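# Build a three-cup pyramid, mouths down, with two arms

## Task

Arrange the three orange cups upside down as a pyramid: two base cups standing on the table next to each other with rims almost in contact, and the third placed on top, sitting flat and centred across both base cups. The structure must stay up without the robot holding it. Every other object must still be upright, within about a thumb's width of where it started, and must not touch the pyramid; otherwise the task counts as failed.

## Robot and tools

Robot: two arms, left_arm and right_arm, each with a parallel gripper. The names are labels only: left_arm sits on the +y side. The arm bases may be tilted, and they may stand on mounting plates joined by a metal frame behind them. The plates and frame are fixed obstacles, and a 'too close' message counts each plate and its half of the frame as part of that arm.

Frame: all poses share one scene frame. The origin is on the table surface midway between the arms. +x points out over the table, +z points up, and distances are in metres. Orientation is a quaternion written w first (qw, qx, qy, qz). The gripper's fingers point along its own +z axis and close along its own y axis. The reported end_effector_position is the point between the finger pads, roughly 1 cm short of the tips. Printed hand positions can be off, more so at long reach, and motions often finish a centimetre or more from the command, usually low.

The row format, used by both motion tools: 16 numbers in one flat list covering both arms, even if only one moves. First left_arm: x, y, z, qw, qx, qy, qz, opening; then right_arm in the same order. x, y, z and the quaternion are an absolute target pose for that gripper in the scene frame, not an offset. Opening runs from -1 (closed) to +1 (fully open, 0.094 m). To keep an arm still, resend the exact pose from the latest result plus the opening it should have. To keep an orientation fixed, repeat the same quaternion in every row rather than copying a possibly drifted reported one.

execute_actions(actions): a list of actions. Each action is a list of up to 15 rows; each row is applied for one control step of 1/30 s, and if fewer than 15 rows are given the last one repeats until 15 steps pass. Every step the command is clipped to within 70 mm and 16 degrees of the measured gripper pose, so a distant target takes several actions, and after an action the arm only continues to its last clipped pose. An action is rejected for both arms if any target lies over 0.6 m from that gripper's current position along any of its own axes. If any action is malformed, or the first one fails that check against the last reported state, nothing runs. An empty list just returns the current state and images.

move(target, speed, blocking): target is one 16-number row of absolute poses as above. Each gripper travels a straight line toward its pose, turning the short way; both paths finish together, lasting 0.5 to 10 s, and are cut off at 10 s. speed is the top path speed in m/s, 0.002 to 0.5, default 0.25; rotation is capped at twice that value in rad/s. The opening is applied at the start. Paths ignore obstacles and the other arm, and grippers can overshoot speed or stray, especially with a nearly straight arm. Faster moves and targets set deeper past a contact hit and press harder. blocking=false returns after 0.5 s while motion continues; until a result shows it ended, use wait or stop before sending anything else. The result adds a 'move:' line with the ending (done, off_target, moving, held, fault), any limits (paced = pose clipped; held = steps blocked, after which the arm may jump faster), and each gripper's distance to its pose.

wait(seconds): 0 to 10 s; arms hold their last command, and a running move carries on (the wait ends early if it finishes). stop(): brakes a running move; it needs room, and the fingers keep moving. zoom_image(camera, region): camera is one of cam_head_left, cam_head_right, cam_high, cam_low, cam_left_wrist, cam_right_wrist; region is [x0, y0, x1, y1] in pixels with origin top-left, at most 504 by 504. finished_scene(scene): pass the current scene number; it ends the scene irreversibly and reports success.

Reading results: the state line 'left_arm: … | right_arm: …' gives each gripper's position and quaternion. 'Hand target' lines show the pose each controller is currently driving to. grip_measured is the finger opening on the command scale; the last Joint positions value is the opening in metres. Readings may be off by about 1 mm. Joint torques are raw drive outputs with offsets and noise. Action calls also list positions at some steps, with HELD marking steps where that arm was held back. 'pose unreachable' means the clearance check altered or blocked that arm's command. FAULT lines mean an arm stopped. MOTOR HOT warns at 85 °C; at 100 °C an OVER-TEMPERATURE FAULT drops the arm and its load.

Gripping: to hold a cup, keep commanding an opening below grip_measured; about 0.03 below is firm, less is gentler. Pads give roughly 50 to 62 N, briefly more on first contact. Joint ranges (rad, base to gripper): waist ±2.880, shoulder 0 to 3.142, elbow 0 to 3.019, wrist pitch -1.693 to 1.571, wrist yaw ±1.571, wrist roll ±2.094.

Avoid: dropping or slamming cups, hard pushes, knocking anything over or off the table, moving other objects, and the arms colliding or pressing on each other. Occasionally a held part gets tugged or a loose object gets nudged, so check the scene before finishing. Don't hold loads longer than needed, since motors heat. Release and withdraw so the pyramid stands on its own.

Each tool is called after "Call:" as name([rows], argument=value, ...), one row to a line, values as JSON.

## Session

I'll start by looking at the scene's current state.

Call:
execute_actions(actions=[])

Scene clock: 0.00 s.
left_arm: end_effector_position=(+0.3909, +0.6673, +0.4080) grip_measured=+1.000 end_effector_quat_wxyz=(-0.080, +0.886, -0.418, -0.186) | right_arm: end_effector_position=(+0.7367, -0.2075, +0.3437) grip_measured=+1.000 end_effector_quat_wxyz=(+0.310, +0.674, -0.519, +0.426)
Joint positions: left_arm=[ 0.867  1.511  1.734 -1.647 -0.276 -1.561  0.094] | right_arm=[ 0.367  1.941  2.012 -1.582  1.21  -1.414  0.094]
Joint velocities: left_arm=[-0.015 -0.005 -0.002  0.012  0.022  0.037  0.   ] | right_arm=[-0.005 -0.015 -0.007 -0.012 -0.037  0.007  0.   ]
Joint torques (N m, as the arm reports them, + toward a larger angle): no reading
Hand target (left_arm): +0.396, +0.670, +0.420; -0.093, +0.886, -0.417, -0.179
Hand target (right_arm): +0.740, -0.208, +0.360; +0.297, +0.667, -0.528, +0.434

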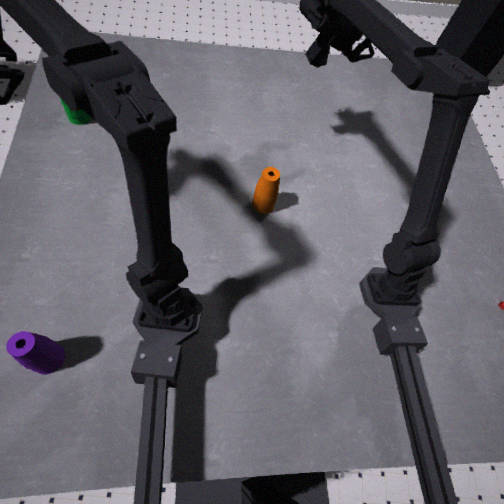

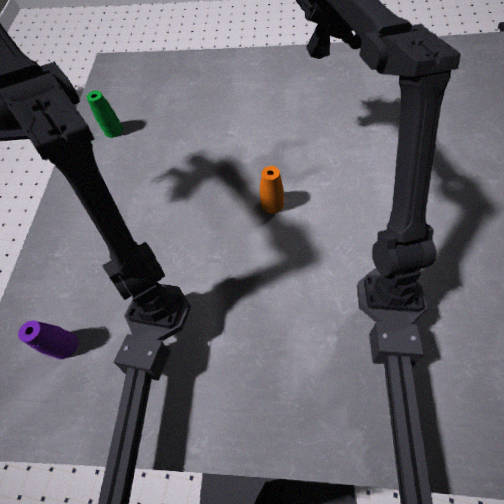

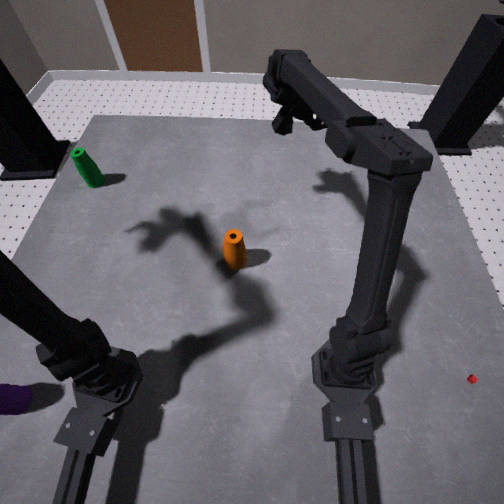

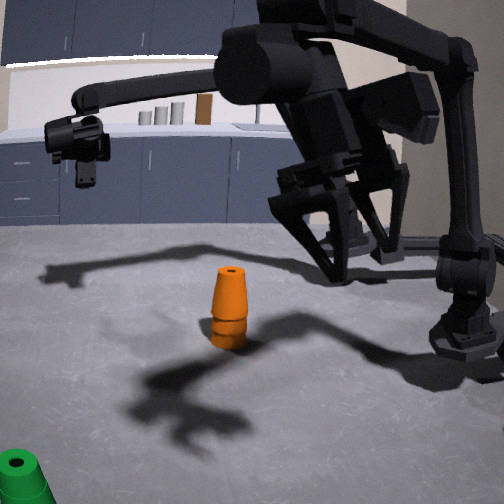

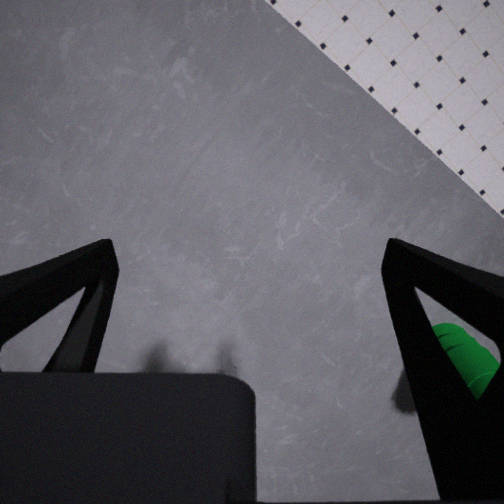

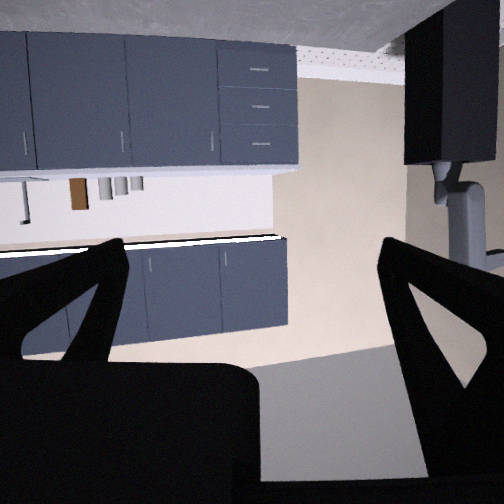

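Call:
zoom_image(camera="cam_low", region=[170, 240, 290, 360])

Call:
zoom_image(camera="cam_head_left", region=[220, 140, 320, 240])

Call:
zoom_image(camera="cam_high", region=[190, 200, 290, 300])

Region (170, 240, 290, 360) of cam_low's 504x504 image, scaled by 4.200, with more detail than that image has.

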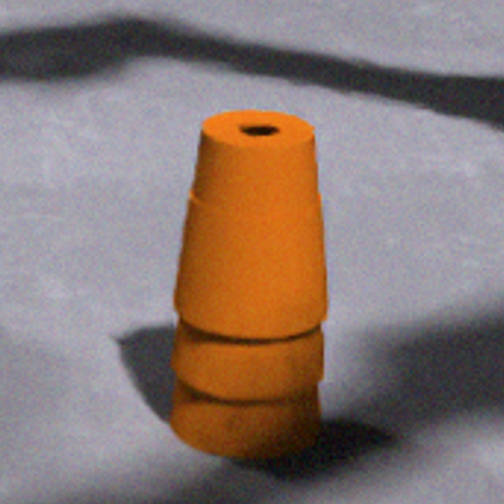

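Region (220, 140, 320, 240) of cam_head_left's 504x504 image, scaled by 5.040, with more detail than that image has.

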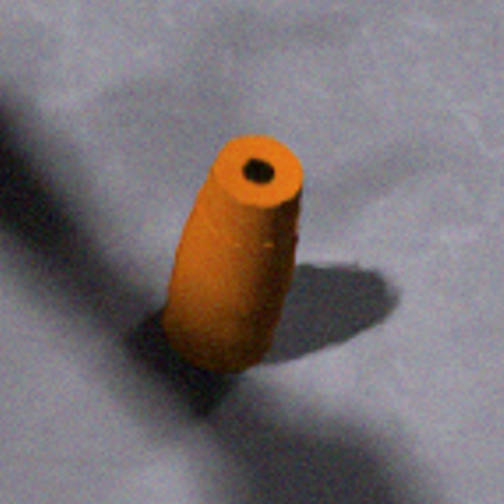

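Region (190, 200, 290, 300) of cam_high's 504x504 image, scaled by 5.040, with more detail than that image has.

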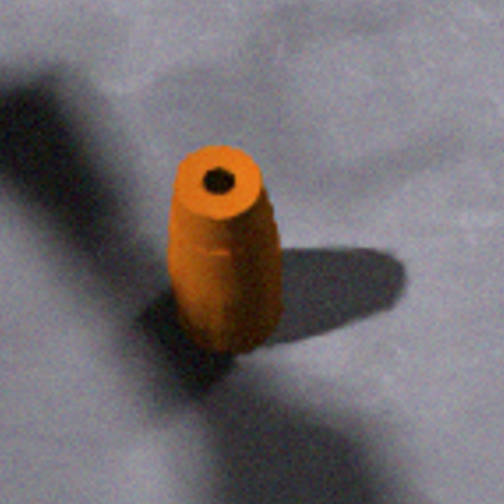

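Call:
move(target=[0.3909, 0.6673, 0.4080, -0.080, 0.886, -0.418, -0.186, 1.0, 0.30, -0.03, 0.30, 0.0, 0.7071, -0.7071, 0.0, 1.0], speed=0.3)

Scene clock: 13.00 s.
left_arm: end_effector_position=(+0.3909, +0.6673, +0.4080) grip_measured=+1.000 end_effector_quat_wxyz=(-0.080, +0.886, -0.418, -0.186) | right_arm: end_effector_position=(+0.2969, -0.0391, +0.3027) grip_measured=+1.000 end_effector_quat_wxyz=(+0.004, +0.714, -0.700, +0.006)
Joint positions: left_arm=[ 0.867  1.511  1.734 -1.647 -0.276 -1.561  0.094] | right_arm=[ 0.946  1.067  0.973 -1.395  0.193 -0.678  0.094]
Joint velocities: left_arm=[-0.005  0.005 -0.012  0.002  0.066 -0.051  0.   ] | right_arm=[-0.005 -0.005  0.017 -0.017 -0.037  0.051  0.   ]
Joint torques (N m, as the arm reports them, + toward a larger angle): left_arm=[  2.11 -14.16   7.79   0.52  -0.21  -0.06] | right_arm=[ 0.51 -7.    7.38  0.87 -0.01  0.07]
Hand target (left_arm): +0.391, +0.667, +0.408; -0.080, +0.886, -0.418, -0.186
Hand target (right_arm): +0.297, -0.038, +0.303; -0.002, +0.709, -0.705, +0.006
Off the commanded pose (left_arm): 0.000 m, 0 deg.
Off the commanded pose (right_arm): 0.010 m, 1 deg.
move: done

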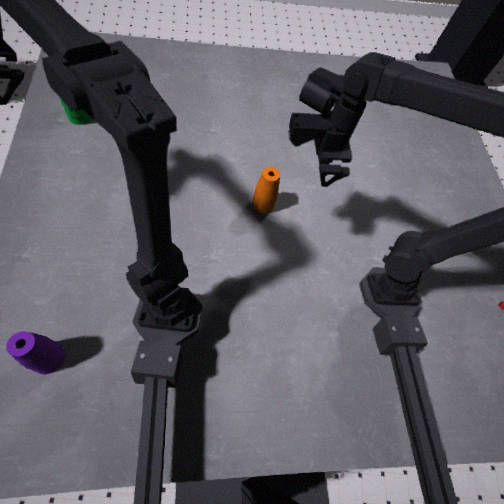

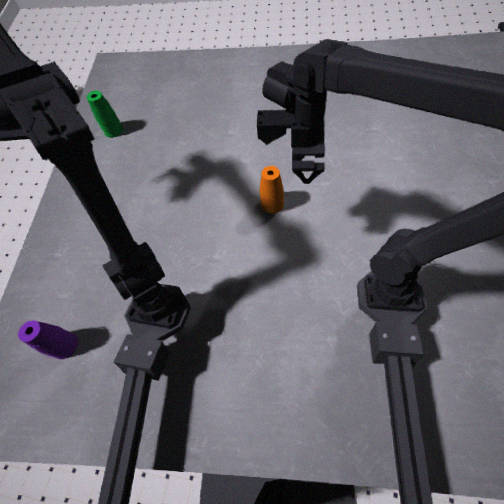

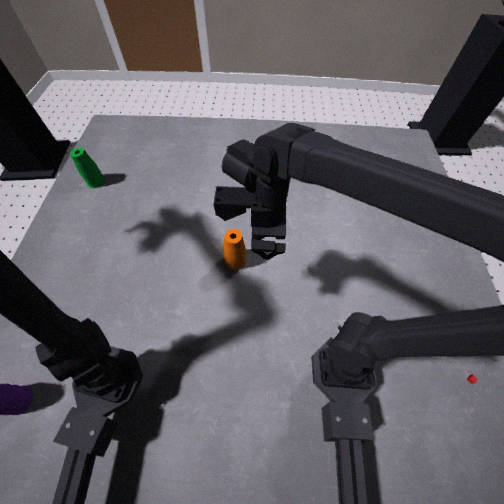

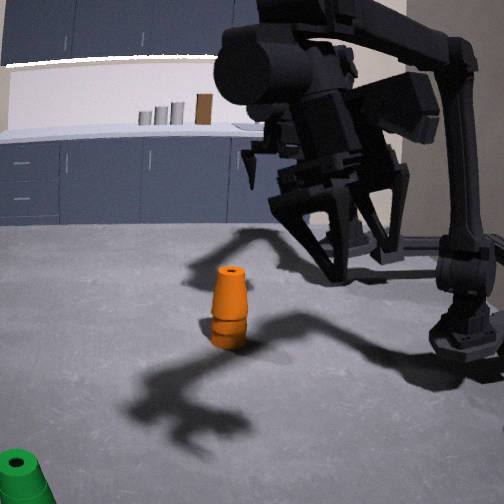

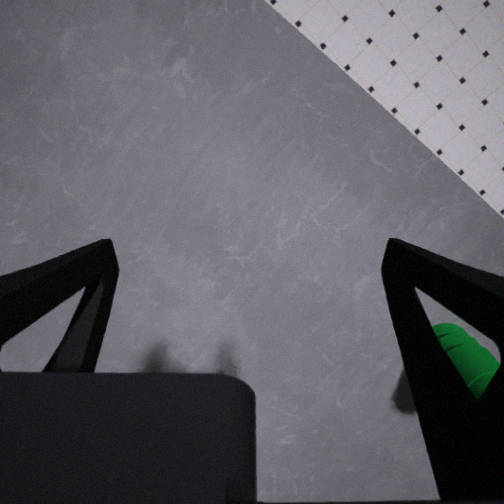

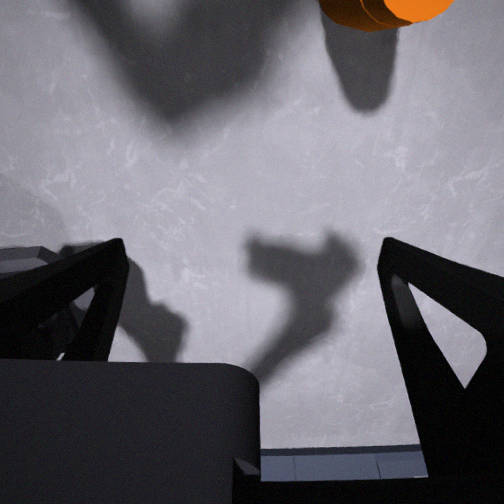

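Call:
move(target=[0.25, 0.58, 0.33, -0.080, 0.886, -0.418, -0.186, 1.0, 0.40, 0.05, 0.24, 0.0, 0.7071, -0.7071, 0.0, 1.0], speed=0.25)

Scene clock: 18.17 s.
left_arm: end_effector_position=(+0.2525, +0.5804, +0.3260) grip_measured=+1.000 end_effector_quat_wxyz=(-0.074, +0.885, -0.418, -0.189) | right_arm: end_effector_position=(+0.3776, +0.0400, +0.2212) grip_measured=+1.000 end_effector_quat_wxyz=(+0.029, +0.709, -0.705, +0.002)
Joint positions: left_arm=[ 0.904  1.108  1.079 -1.399 -0.273 -1.524  0.094] | right_arm=[ 0.868  1.459  1.137 -1.202  0.176 -0.735  0.094]
Joint velocities: left_arm=[ 0.005 -0.005  0.007  0.012 -0.037  0.022  0.   ] | right_arm=[-0.015 -0.005 -0.012  0.002 -0.095 -0.051  0.   ]
Joint torques (N m, as the arm reports them, + toward a larger angle): left_arm=[ 2.42 -8.21  7.5   1.12 -0.07  0.  ] | right_arm=[  0.37 -12.11  11.25   0.51  -0.21  -0.26]
Hand target (left_arm): +0.251, +0.583, +0.327; -0.080, +0.886, -0.418, -0.187
Hand target (right_arm): +0.397, +0.051, +0.240; -0.000, +0.707, -0.707, -0.000
Off the commanded pose (left_arm): 0.005 m, 1 deg.
Off the commanded pose (right_arm): 0.031 m, 3 deg.
move: off_target (right_arm)

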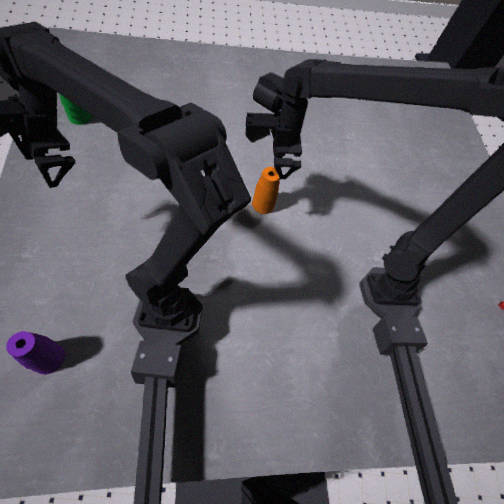

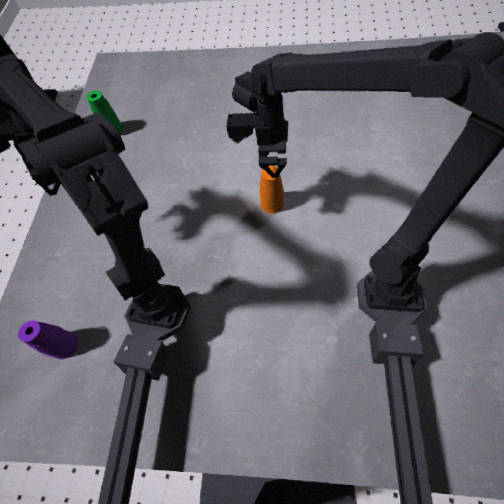

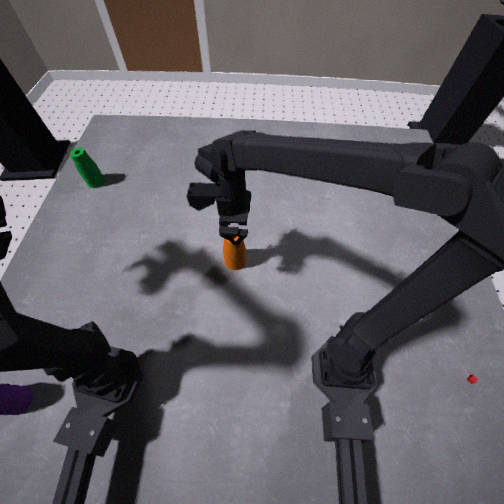

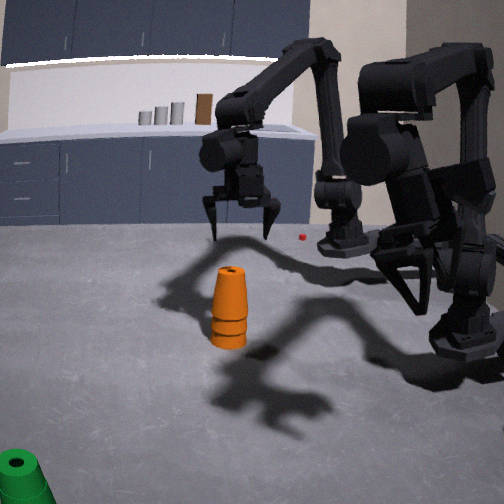

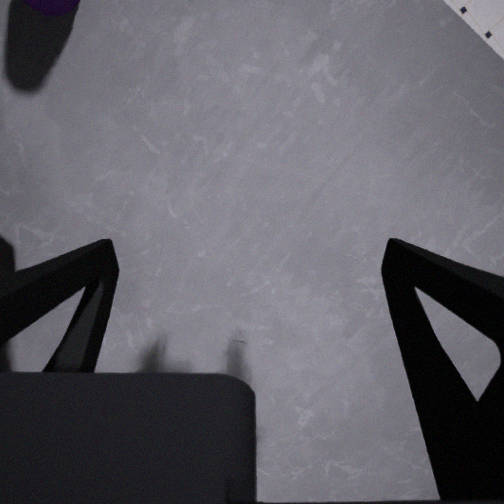

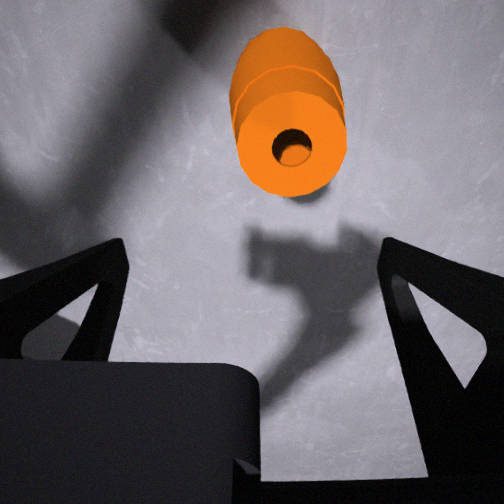

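Call:
zoom_image(camera="cam_right_wrist", region=[200, 10, 400, 210])

Call:
zoom_image(camera="cam_low", region=[160, 170, 340, 360])

Region (200, 10, 400, 210) of cam_right_wrist's 504x504 image, scaled by 2.520, with more detail than that image has.

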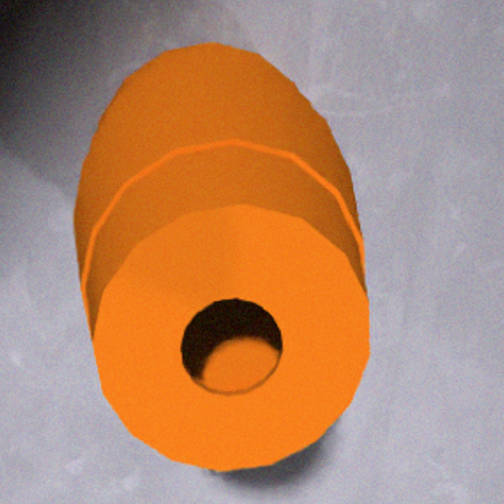

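Region (160, 170, 340, 360) of cam_low's 504x504 image, scaled by 2.653, with more detail than that image has; it fills the left 477 columns of this view, and the rest is white.

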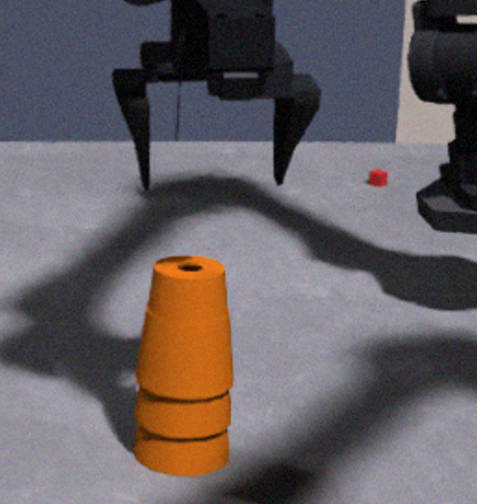

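Call:
zoom_image(camera="cam_right_wrist", region=[60, 200, 440, 380])

Region (60, 200, 440, 380) of cam_right_wrist's 504x504 image, scaled by 1.326, with more detail than that image has; it fills the top 239 rows of this view, and the rest is white.

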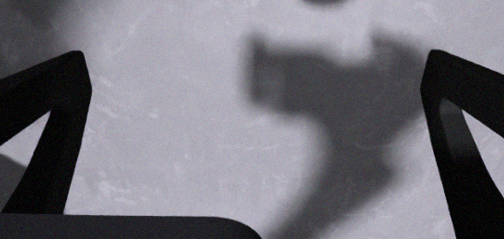

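Call:
move(target=[0.2525, 0.5804, 0.3260, -0.074, 0.885, -0.418, -0.189, 1.0, 0.394, 0.057, 0.128, 0.0, 0.7071, -0.7071, 0.0, 1.0], speed=0.12)

Scene clock: 27.50 s.
left_arm: end_effector_position=(+0.2525, +0.5804, +0.3260) grip_measured=+1.000 end_effector_quat_wxyz=(-0.074, +0.885, -0.419, -0.189) | right_arm: end_effector_position=(+0.3899, +0.0600, +0.1303) grip_measured=+1.000 end_effector_quat_wxyz=(+0.002, +0.706, -0.708, +0.001)
Joint positions: left_arm=[ 0.904  1.108  1.079 -1.399 -0.273 -1.523  0.094] | right_arm=[ 0.841  1.608  1.052 -0.909  0.174 -0.763  0.094]
Joint velocities: left_arm=[-0.015 -0.015  0.002  0.002 -0.022  0.037  0.   ] | right_arm=[-0.015 -0.015 -0.002  0.012  0.007  0.007  0.   ]
Joint torques (N m, as the arm reports them, + toward a larger angle): left_arm=[ 1.4  -7.51  7.82  0.48 -0.16 -0.13] | right_arm=[  0.43 -13.3    5.96   0.87  -0.2   -0.25]
Hand target (left_arm): +0.252, +0.580, +0.326; -0.074, +0.885, -0.418, -0.189
Hand target (right_arm): +0.393, +0.057, +0.128; +0.000, +0.707, -0.707, +0.000
Off the commanded pose (left_arm): 0.000 m, 0 deg.
Off the commanded pose (right_arm): 0.006 m, 0 deg.
move: done

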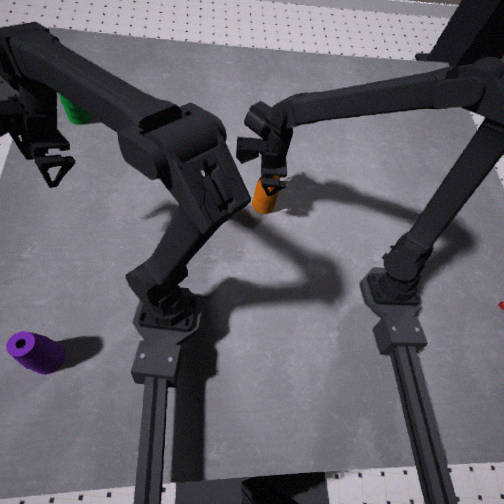

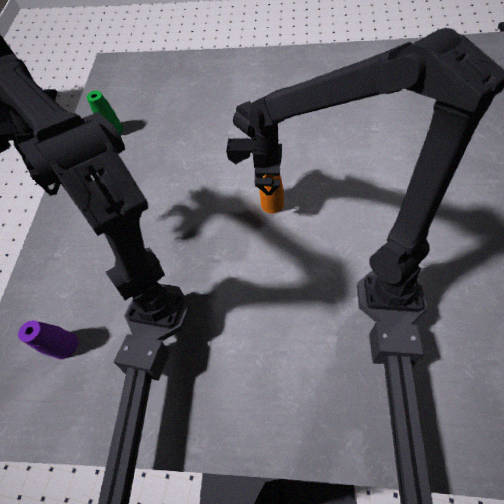

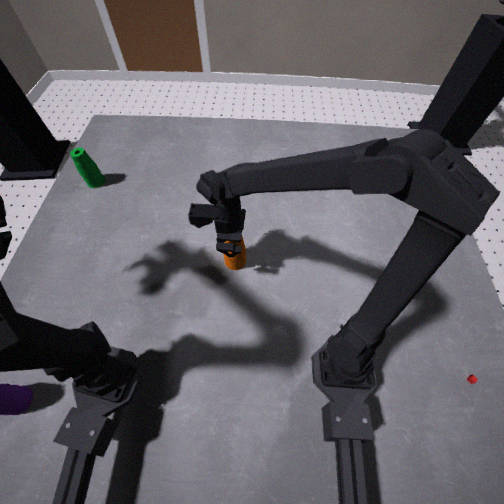

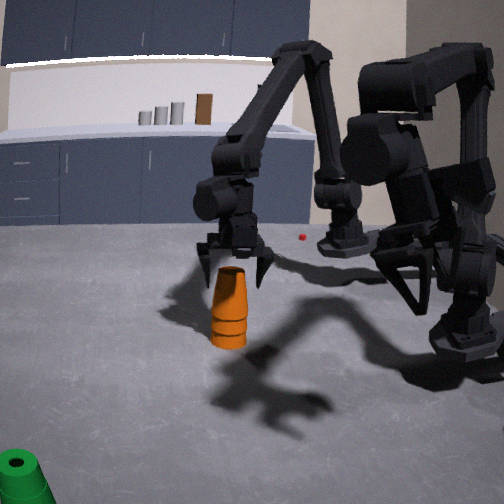

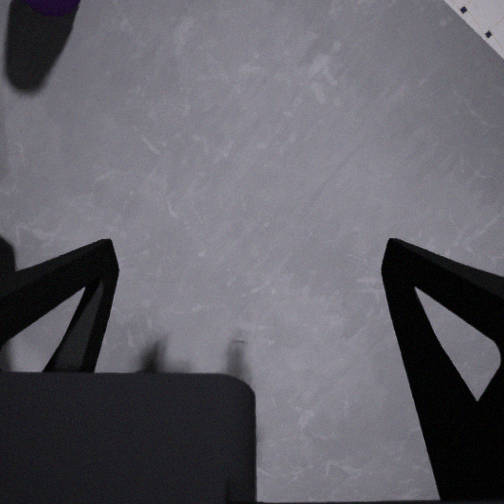

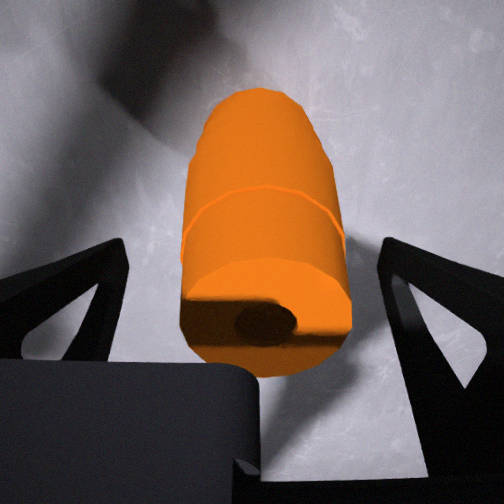

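Call:
zoom_image(camera="cam_right_wrist", region=[100, 70, 420, 390])

Call:
zoom_image(camera="cam_low", region=[170, 220, 310, 360])

Call:
zoom_image(camera="cam_head_right", region=[220, 120, 320, 220])

Region (100, 70, 420, 390) of cam_right_wrist's 504x504 image, scaled by 1.575, with more detail than that image has.

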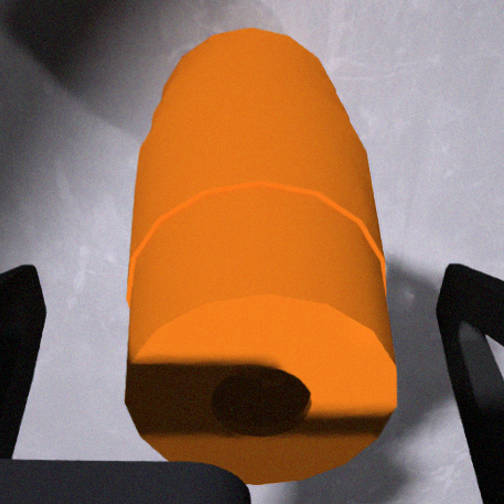

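Region (170, 220, 310, 360) of cam_low's 504x504 image, scaled by 3.600, with more detail than that image has.

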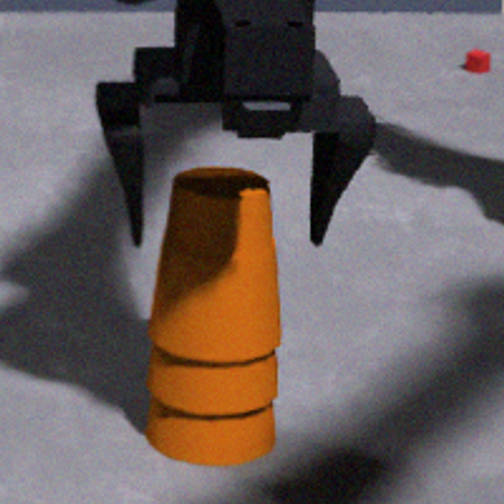

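Region (220, 120, 320, 220) of cam_head_right's 504x504 image, scaled by 5.040, with more detail than that image has.

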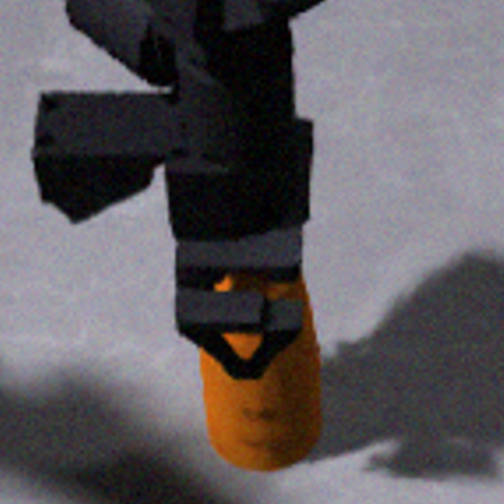

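Call:
move(target=[0.2525, 0.5804, 0.3260, -0.074, 0.885, -0.418, -0.189, 1.0, 0.398, 0.053, 0.118, 0.0, 0.7071, -0.7071, 0.0, 0.6], speed=0.05)

Scene clock: 31.93 s.
left_arm: end_effector_position=(+0.2525, +0.5804, +0.3260) grip_measured=+1.000 end_effector_quat_wxyz=(-0.074, +0.885, -0.419, -0.189) | right_arm: end_effector_position=(+0.3987, +0.0577, +0.1258) grip_measured=+0.601 end_effector_quat_wxyz=(-0.005, +0.705, -0.710, +0.001)
Joint positions: left_arm=[ 0.904  1.108  1.079 -1.399 -0.273 -1.523  0.094] | right_arm=[ 0.822  1.615  1.052 -0.885  0.172 -0.78   0.075]
Joint velocities: left_arm=[ 0.005 -0.015 -0.007  0.002 -0.037 -0.066  0.   ] | right_arm=[-0.024 -0.005 -0.037 -0.002 -0.081 -0.007  0.   ]
Joint torques (N m, as the arm reports them, + toward a larger angle): left_arm=[ 1.42 -7.88  7.71  0.4  -0.16 -0.09] | right_arm=[  0.54 -12.96   5.42   0.99  -0.2   -0.25]
Hand target (left_arm): +0.252, +0.580, +0.326; -0.074, +0.885, -0.418, -0.189
Hand target (right_arm): +0.398, +0.053, +0.118; +0.000, +0.707, -0.707, -0.000
Off the commanded pose (left_arm): 0.000 m, 0 deg.
Off the commanded pose (right_arm): 0.009 m, 1 deg.
move: done

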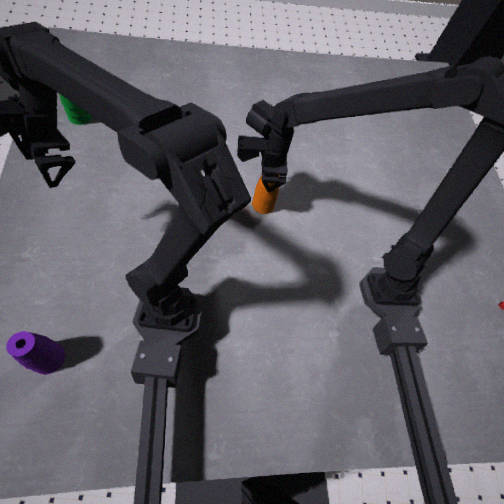

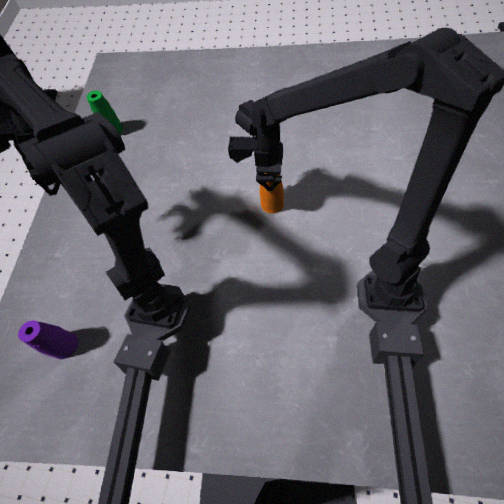

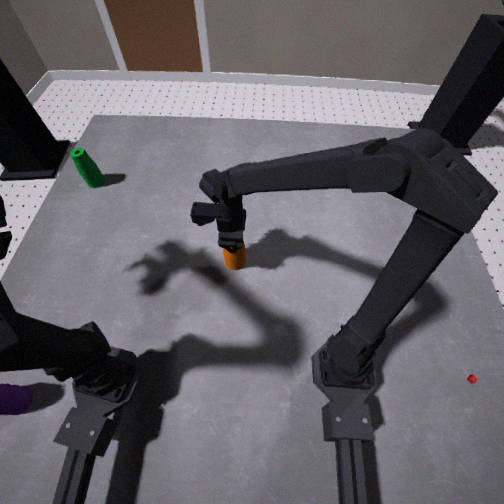

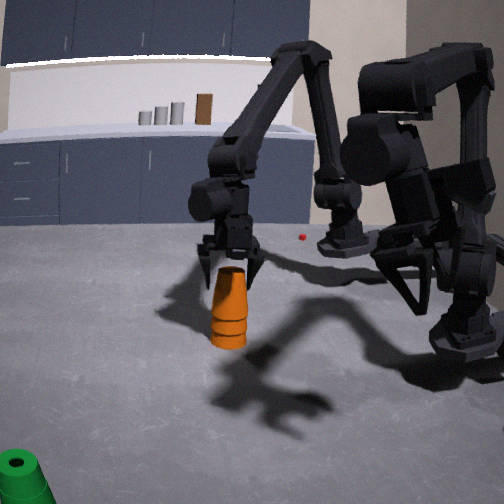

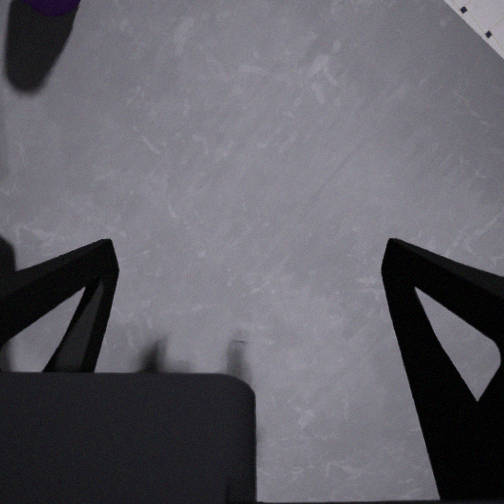

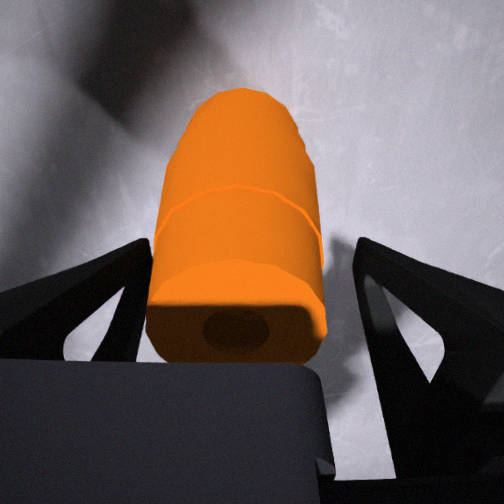

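Call:
execute_actions([
  [[0.2525, 0.5804, 0.3260, -0.074, 0.885, -0.418, -0.189, 1.0, 0.397, 0.0525, 0.116, 0.0, 0.7071, -0.7071, 0.0, 0.6],[0.2525, 0.5804, 0.3260, -0.074, 0.885, -0.418, -0.189, 1.0, 0.396, 0.052, 0.115, 0.0, 0.7071, -0.7071, 0.0, 0.6],[0.2525, 0.5804, 0.3260, -0.074, 0.885, -0.418, -0.189, 1.0, 0.395, 0.052, 0.114, 0.0, 0.7071, -0.7071, 0.0, 0.6],[0.2525, 0.5804, 0.3260, -0.074, 0.885, -0.418, -0.189, 1.0, 0.394, 0.052, 0.113, 0.0, 0.7071, -0.7071, 0.0, 0.6],[0.2525, 0.5804, 0.3260, -0.074, 0.885, -0.418, -0.189, 1.0, 0.393, 0.052, 0.113, 0.0, 0.7071, -0.7071, 0.0, 0.6]],
])

Scene clock: 35.83 s.
left_arm: end_effector_position=(+0.2525, +0.5804, +0.3260) grip_measured=+1.000 end_effector_quat_wxyz=(-0.074, +0.885, -0.419, -0.189) | right_arm: end_effector_position=(+0.3928, +0.0536, +0.1184) grip_measured=+0.601 end_effector_quat_wxyz=(-0.002, +0.705, -0.709, +0.001)
Joint positions: left_arm=[ 0.904  1.108  1.079 -1.399 -0.273 -1.523  0.094] | right_arm=[ 0.822  1.617  1.029 -0.867  0.172 -0.781  0.075]
Joint velocities: left_arm=[-0.024 -0.015 -0.017  0.012  0.007  0.066  0.   ] | right_arm=[-0.015 -0.005 -0.022  0.007 -0.022  0.022  0.   ]
Joint torques (N m, as the arm reports them, + toward a larger angle): left_arm=[ 1.02 -7.91  7.78  0.31 -0.2  -0.08] | right_arm=[  0.78 -12.72   5.76   0.89  -0.19  -0.21]
Hand target (left_arm): +0.252, +0.580, +0.326; -0.074, +0.885, -0.418, -0.189
Hand target (right_arm): +0.393, +0.052, +0.113; -0.000, +0.707, -0.707, -0.000
Off the commanded pose (left_arm): 0.000 m, 0 deg.
Off the commanded pose (right_arm): 0.006 m, 0 deg.
Step readings (end_effector_position):
0: left_arm (+0.2525, +0.5804, +0.3260) | right_arm (+0.3988, +0.0578, +0.1258)
1: left_arm (+0.2525, +0.5804, +0.3260) | right_arm (+0.3987, +0.0578, +0.1256)
2: left_arm (+0.2525, +0.5804, +0.3260) | right_arm (+0.3984, +0.0577, +0.1249)
4: left_arm (+0.2525, +0.5804, +0.3260) | right_arm (+0.3968, +0.0566, +0.1228)
8: left_arm (+0.2525, +0.5804, +0.3260) | right_arm (+0.3928, +0.0535, +0.1190)
15: end_effector_position above

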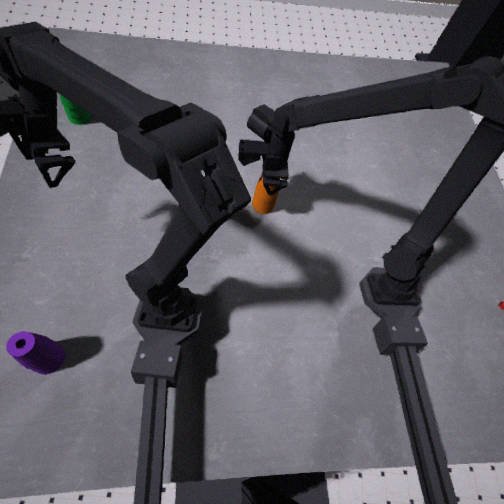

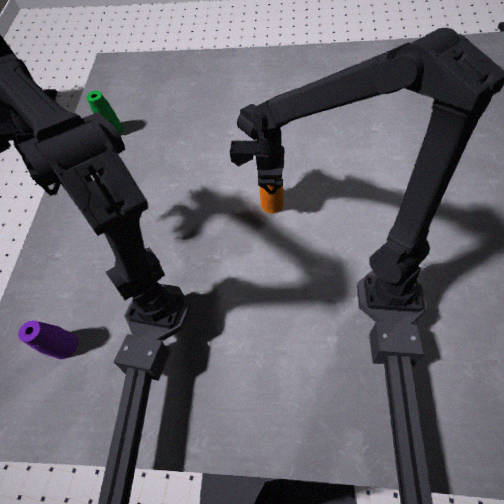

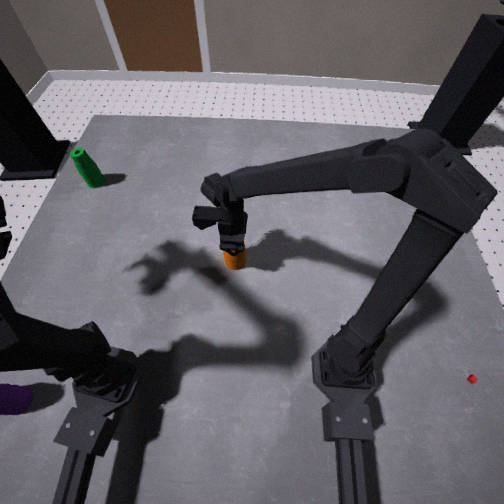

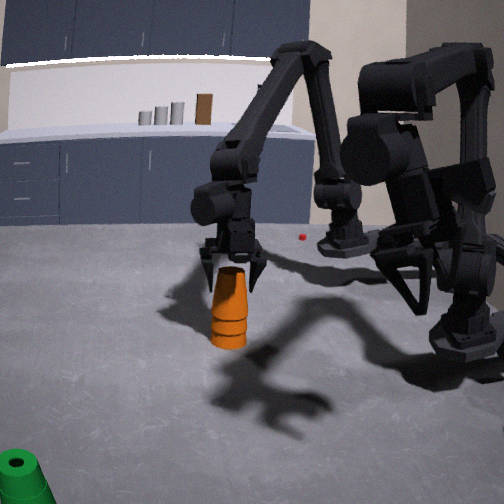

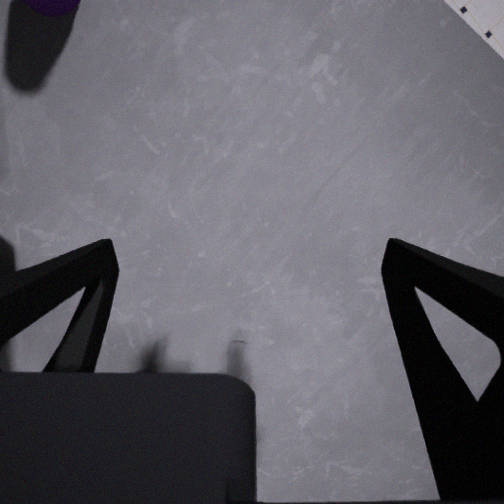

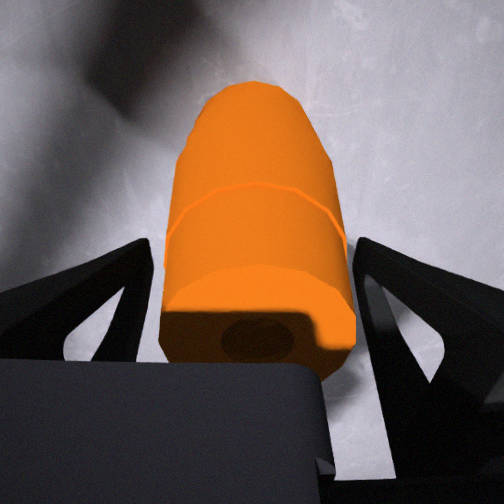

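Call:
execute_actions([
  [[0.2525, 0.5804, 0.3260, -0.074, 0.885, -0.418, -0.189, 1.0, 0.393, 0.0535, 0.118, 0.0, 0.7071, -0.7071, 0.0, 0.52],[0.2525, 0.5804, 0.3260, -0.074, 0.885, -0.418, -0.189, 1.0, 0.393, 0.0535, 0.118, 0.0, 0.7071, -0.7071, 0.0, 0.46],[0.2525, 0.5804, 0.3260, -0.074, 0.885, -0.418, -0.189, 1.0, 0.393, 0.0535, 0.118, 0.0, 0.7071, -0.7071, 0.0, 0.41],[0.2525, 0.5804, 0.3260, -0.074, 0.885, -0.418, -0.189, 1.0, 0.393, 0.0535, 0.118, 0.0, 0.7071, -0.7071, 0.0, 0.38],[0.2525, 0.5804, 0.3260, -0.074, 0.885, -0.418, -0.189, 1.0, 0.393, 0.0535, 0.118, 0.0, 0.7071, -0.7071, 0.0, 0.36],[0.2525, 0.5804, 0.3260, -0.074, 0.885, -0.418, -0.189, 1.0, 0.393, 0.0535, 0.118, 0.0, 0.7071, -0.7071, 0.0, 0.34],[0.2525, 0.5804, 0.3260, -0.074, 0.885, -0.418, -0.189, 1.0, 0.393, 0.0535, 0.118, 0.0, 0.7071, -0.7071, 0.0, 0.32],[0.2525, 0.5804, 0.3260, -0.074, 0.885, -0.418, -0.189, 1.0, 0.393, 0.0535, 0.118, 0.0, 0.7071, -0.7071, 0.0, 0.30],[0.2525, 0.5804, 0.3260, -0.074, 0.885, -0.418, -0.189, 1.0, 0.393, 0.0535, 0.118, 0.0, 0.7071, -0.7071, 0.0, 0.285],[0.2525, 0.5804, 0.3260, -0.074, 0.885, -0.418, -0.189, 1.0, 0.393, 0.0535, 0.118, 0.0, 0.7071, -0.7071, 0.0, 0.27],[0.2525, 0.5804, 0.3260, -0.074, 0.885, -0.418, -0.189, 1.0, 0.393, 0.0535, 0.118, 0.0, 0.7071, -0.7071, 0.0, 0.26]],
])

Scene clock: 37.80 s.
left_arm: end_effector_position=(+0.2525, +0.5804, +0.3260) grip_measured=+1.000 end_effector_quat_wxyz=(-0.074, +0.885, -0.419, -0.189) | right_arm: end_effector_position=(+0.3928, +0.0536, +0.1184) grip_measured=+0.303 end_effector_quat_wxyz=(-0.002, +0.705, -0.709, +0.001)
Joint positions: left_arm=[ 0.904  1.108  1.079 -1.399 -0.273 -1.523  0.094] | right_arm=[ 0.822  1.617  1.029 -0.867  0.172 -0.781  0.061]
Joint velocities: left_arm=[-0.015  0.015  0.017  0.012  0.037  0.022  0.   ] | right_arm=[-0.005  0.015 -0.002  0.017  0.066  0.066  0.   ]
Joint torques (N m, as the arm reports them, + toward a larger angle): left_arm=[ 1.63 -7.28  7.61  0.4  -0.19 -0.11] | right_arm=[  1.07 -13.23   6.28   0.38  -0.16  -0.16]
Hand target (left_arm): +0.252, +0.580, +0.326; -0.074, +0.885, -0.418, -0.189
Hand target (right_arm): +0.393, +0.054, +0.118; -0.000, +0.707, -0.707, -0.000
Off the commanded pose (left_arm): 0.000 m, 0 deg.
Off the commanded pose (right_arm): 0.000 m, 0 deg.
Step readings (end_effector_position):
0: left_arm (+0.2525, +0.5804, +0.3260) | right_arm (+0.3928, +0.0536, +0.1184)
1: left_arm (+0.2525, +0.5804, +0.3260) | right_arm (+0.3928, +0.0536, +0.1184)
2: left_arm (+0.2525, +0.5804, +0.3260) | right_arm (+0.3928, +0.0536, +0.1184)
4: left_arm (+0.2525, +0.5804, +0.3260) | right_arm (+0.3928, +0.0536, +0.1184)
8: left_arm (+0.2525, +0.5804, +0.3260) | right_arm (+0.3928, +0.0536, +0.1184)
15: end_effector_position above

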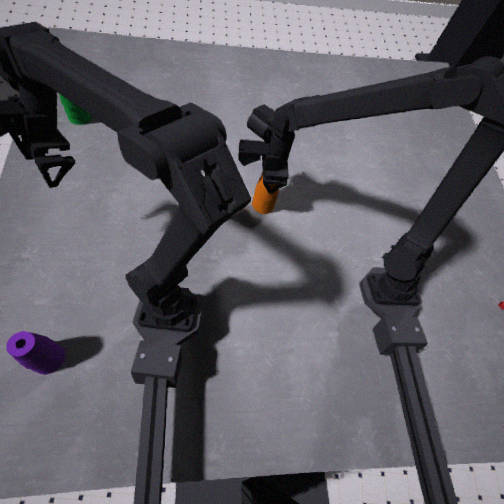

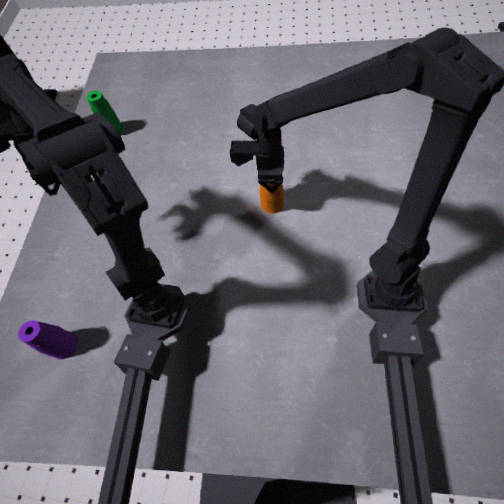

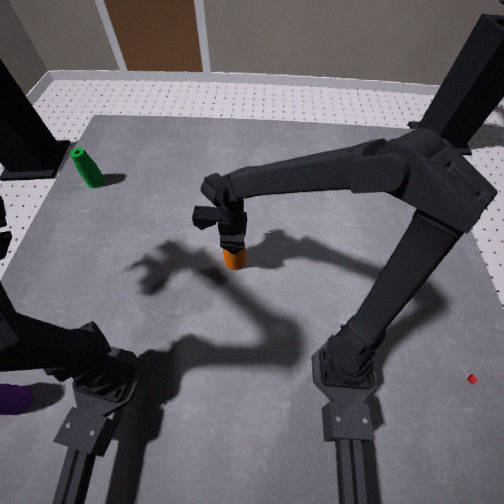

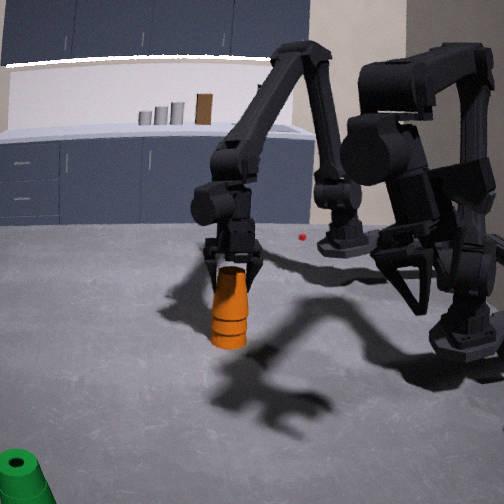

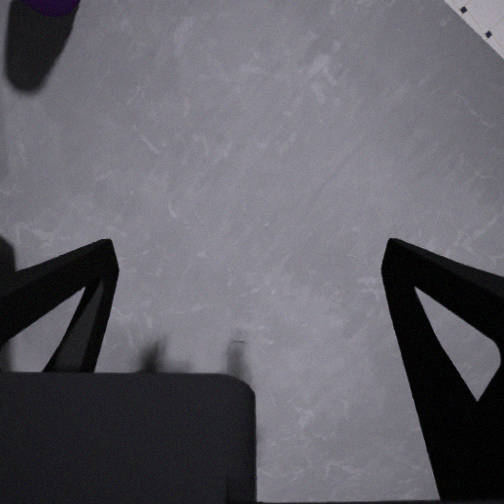

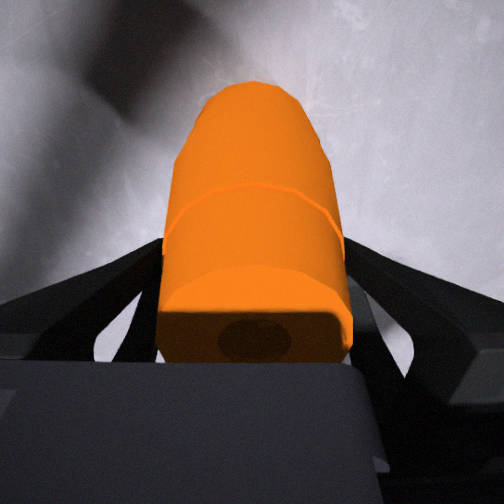

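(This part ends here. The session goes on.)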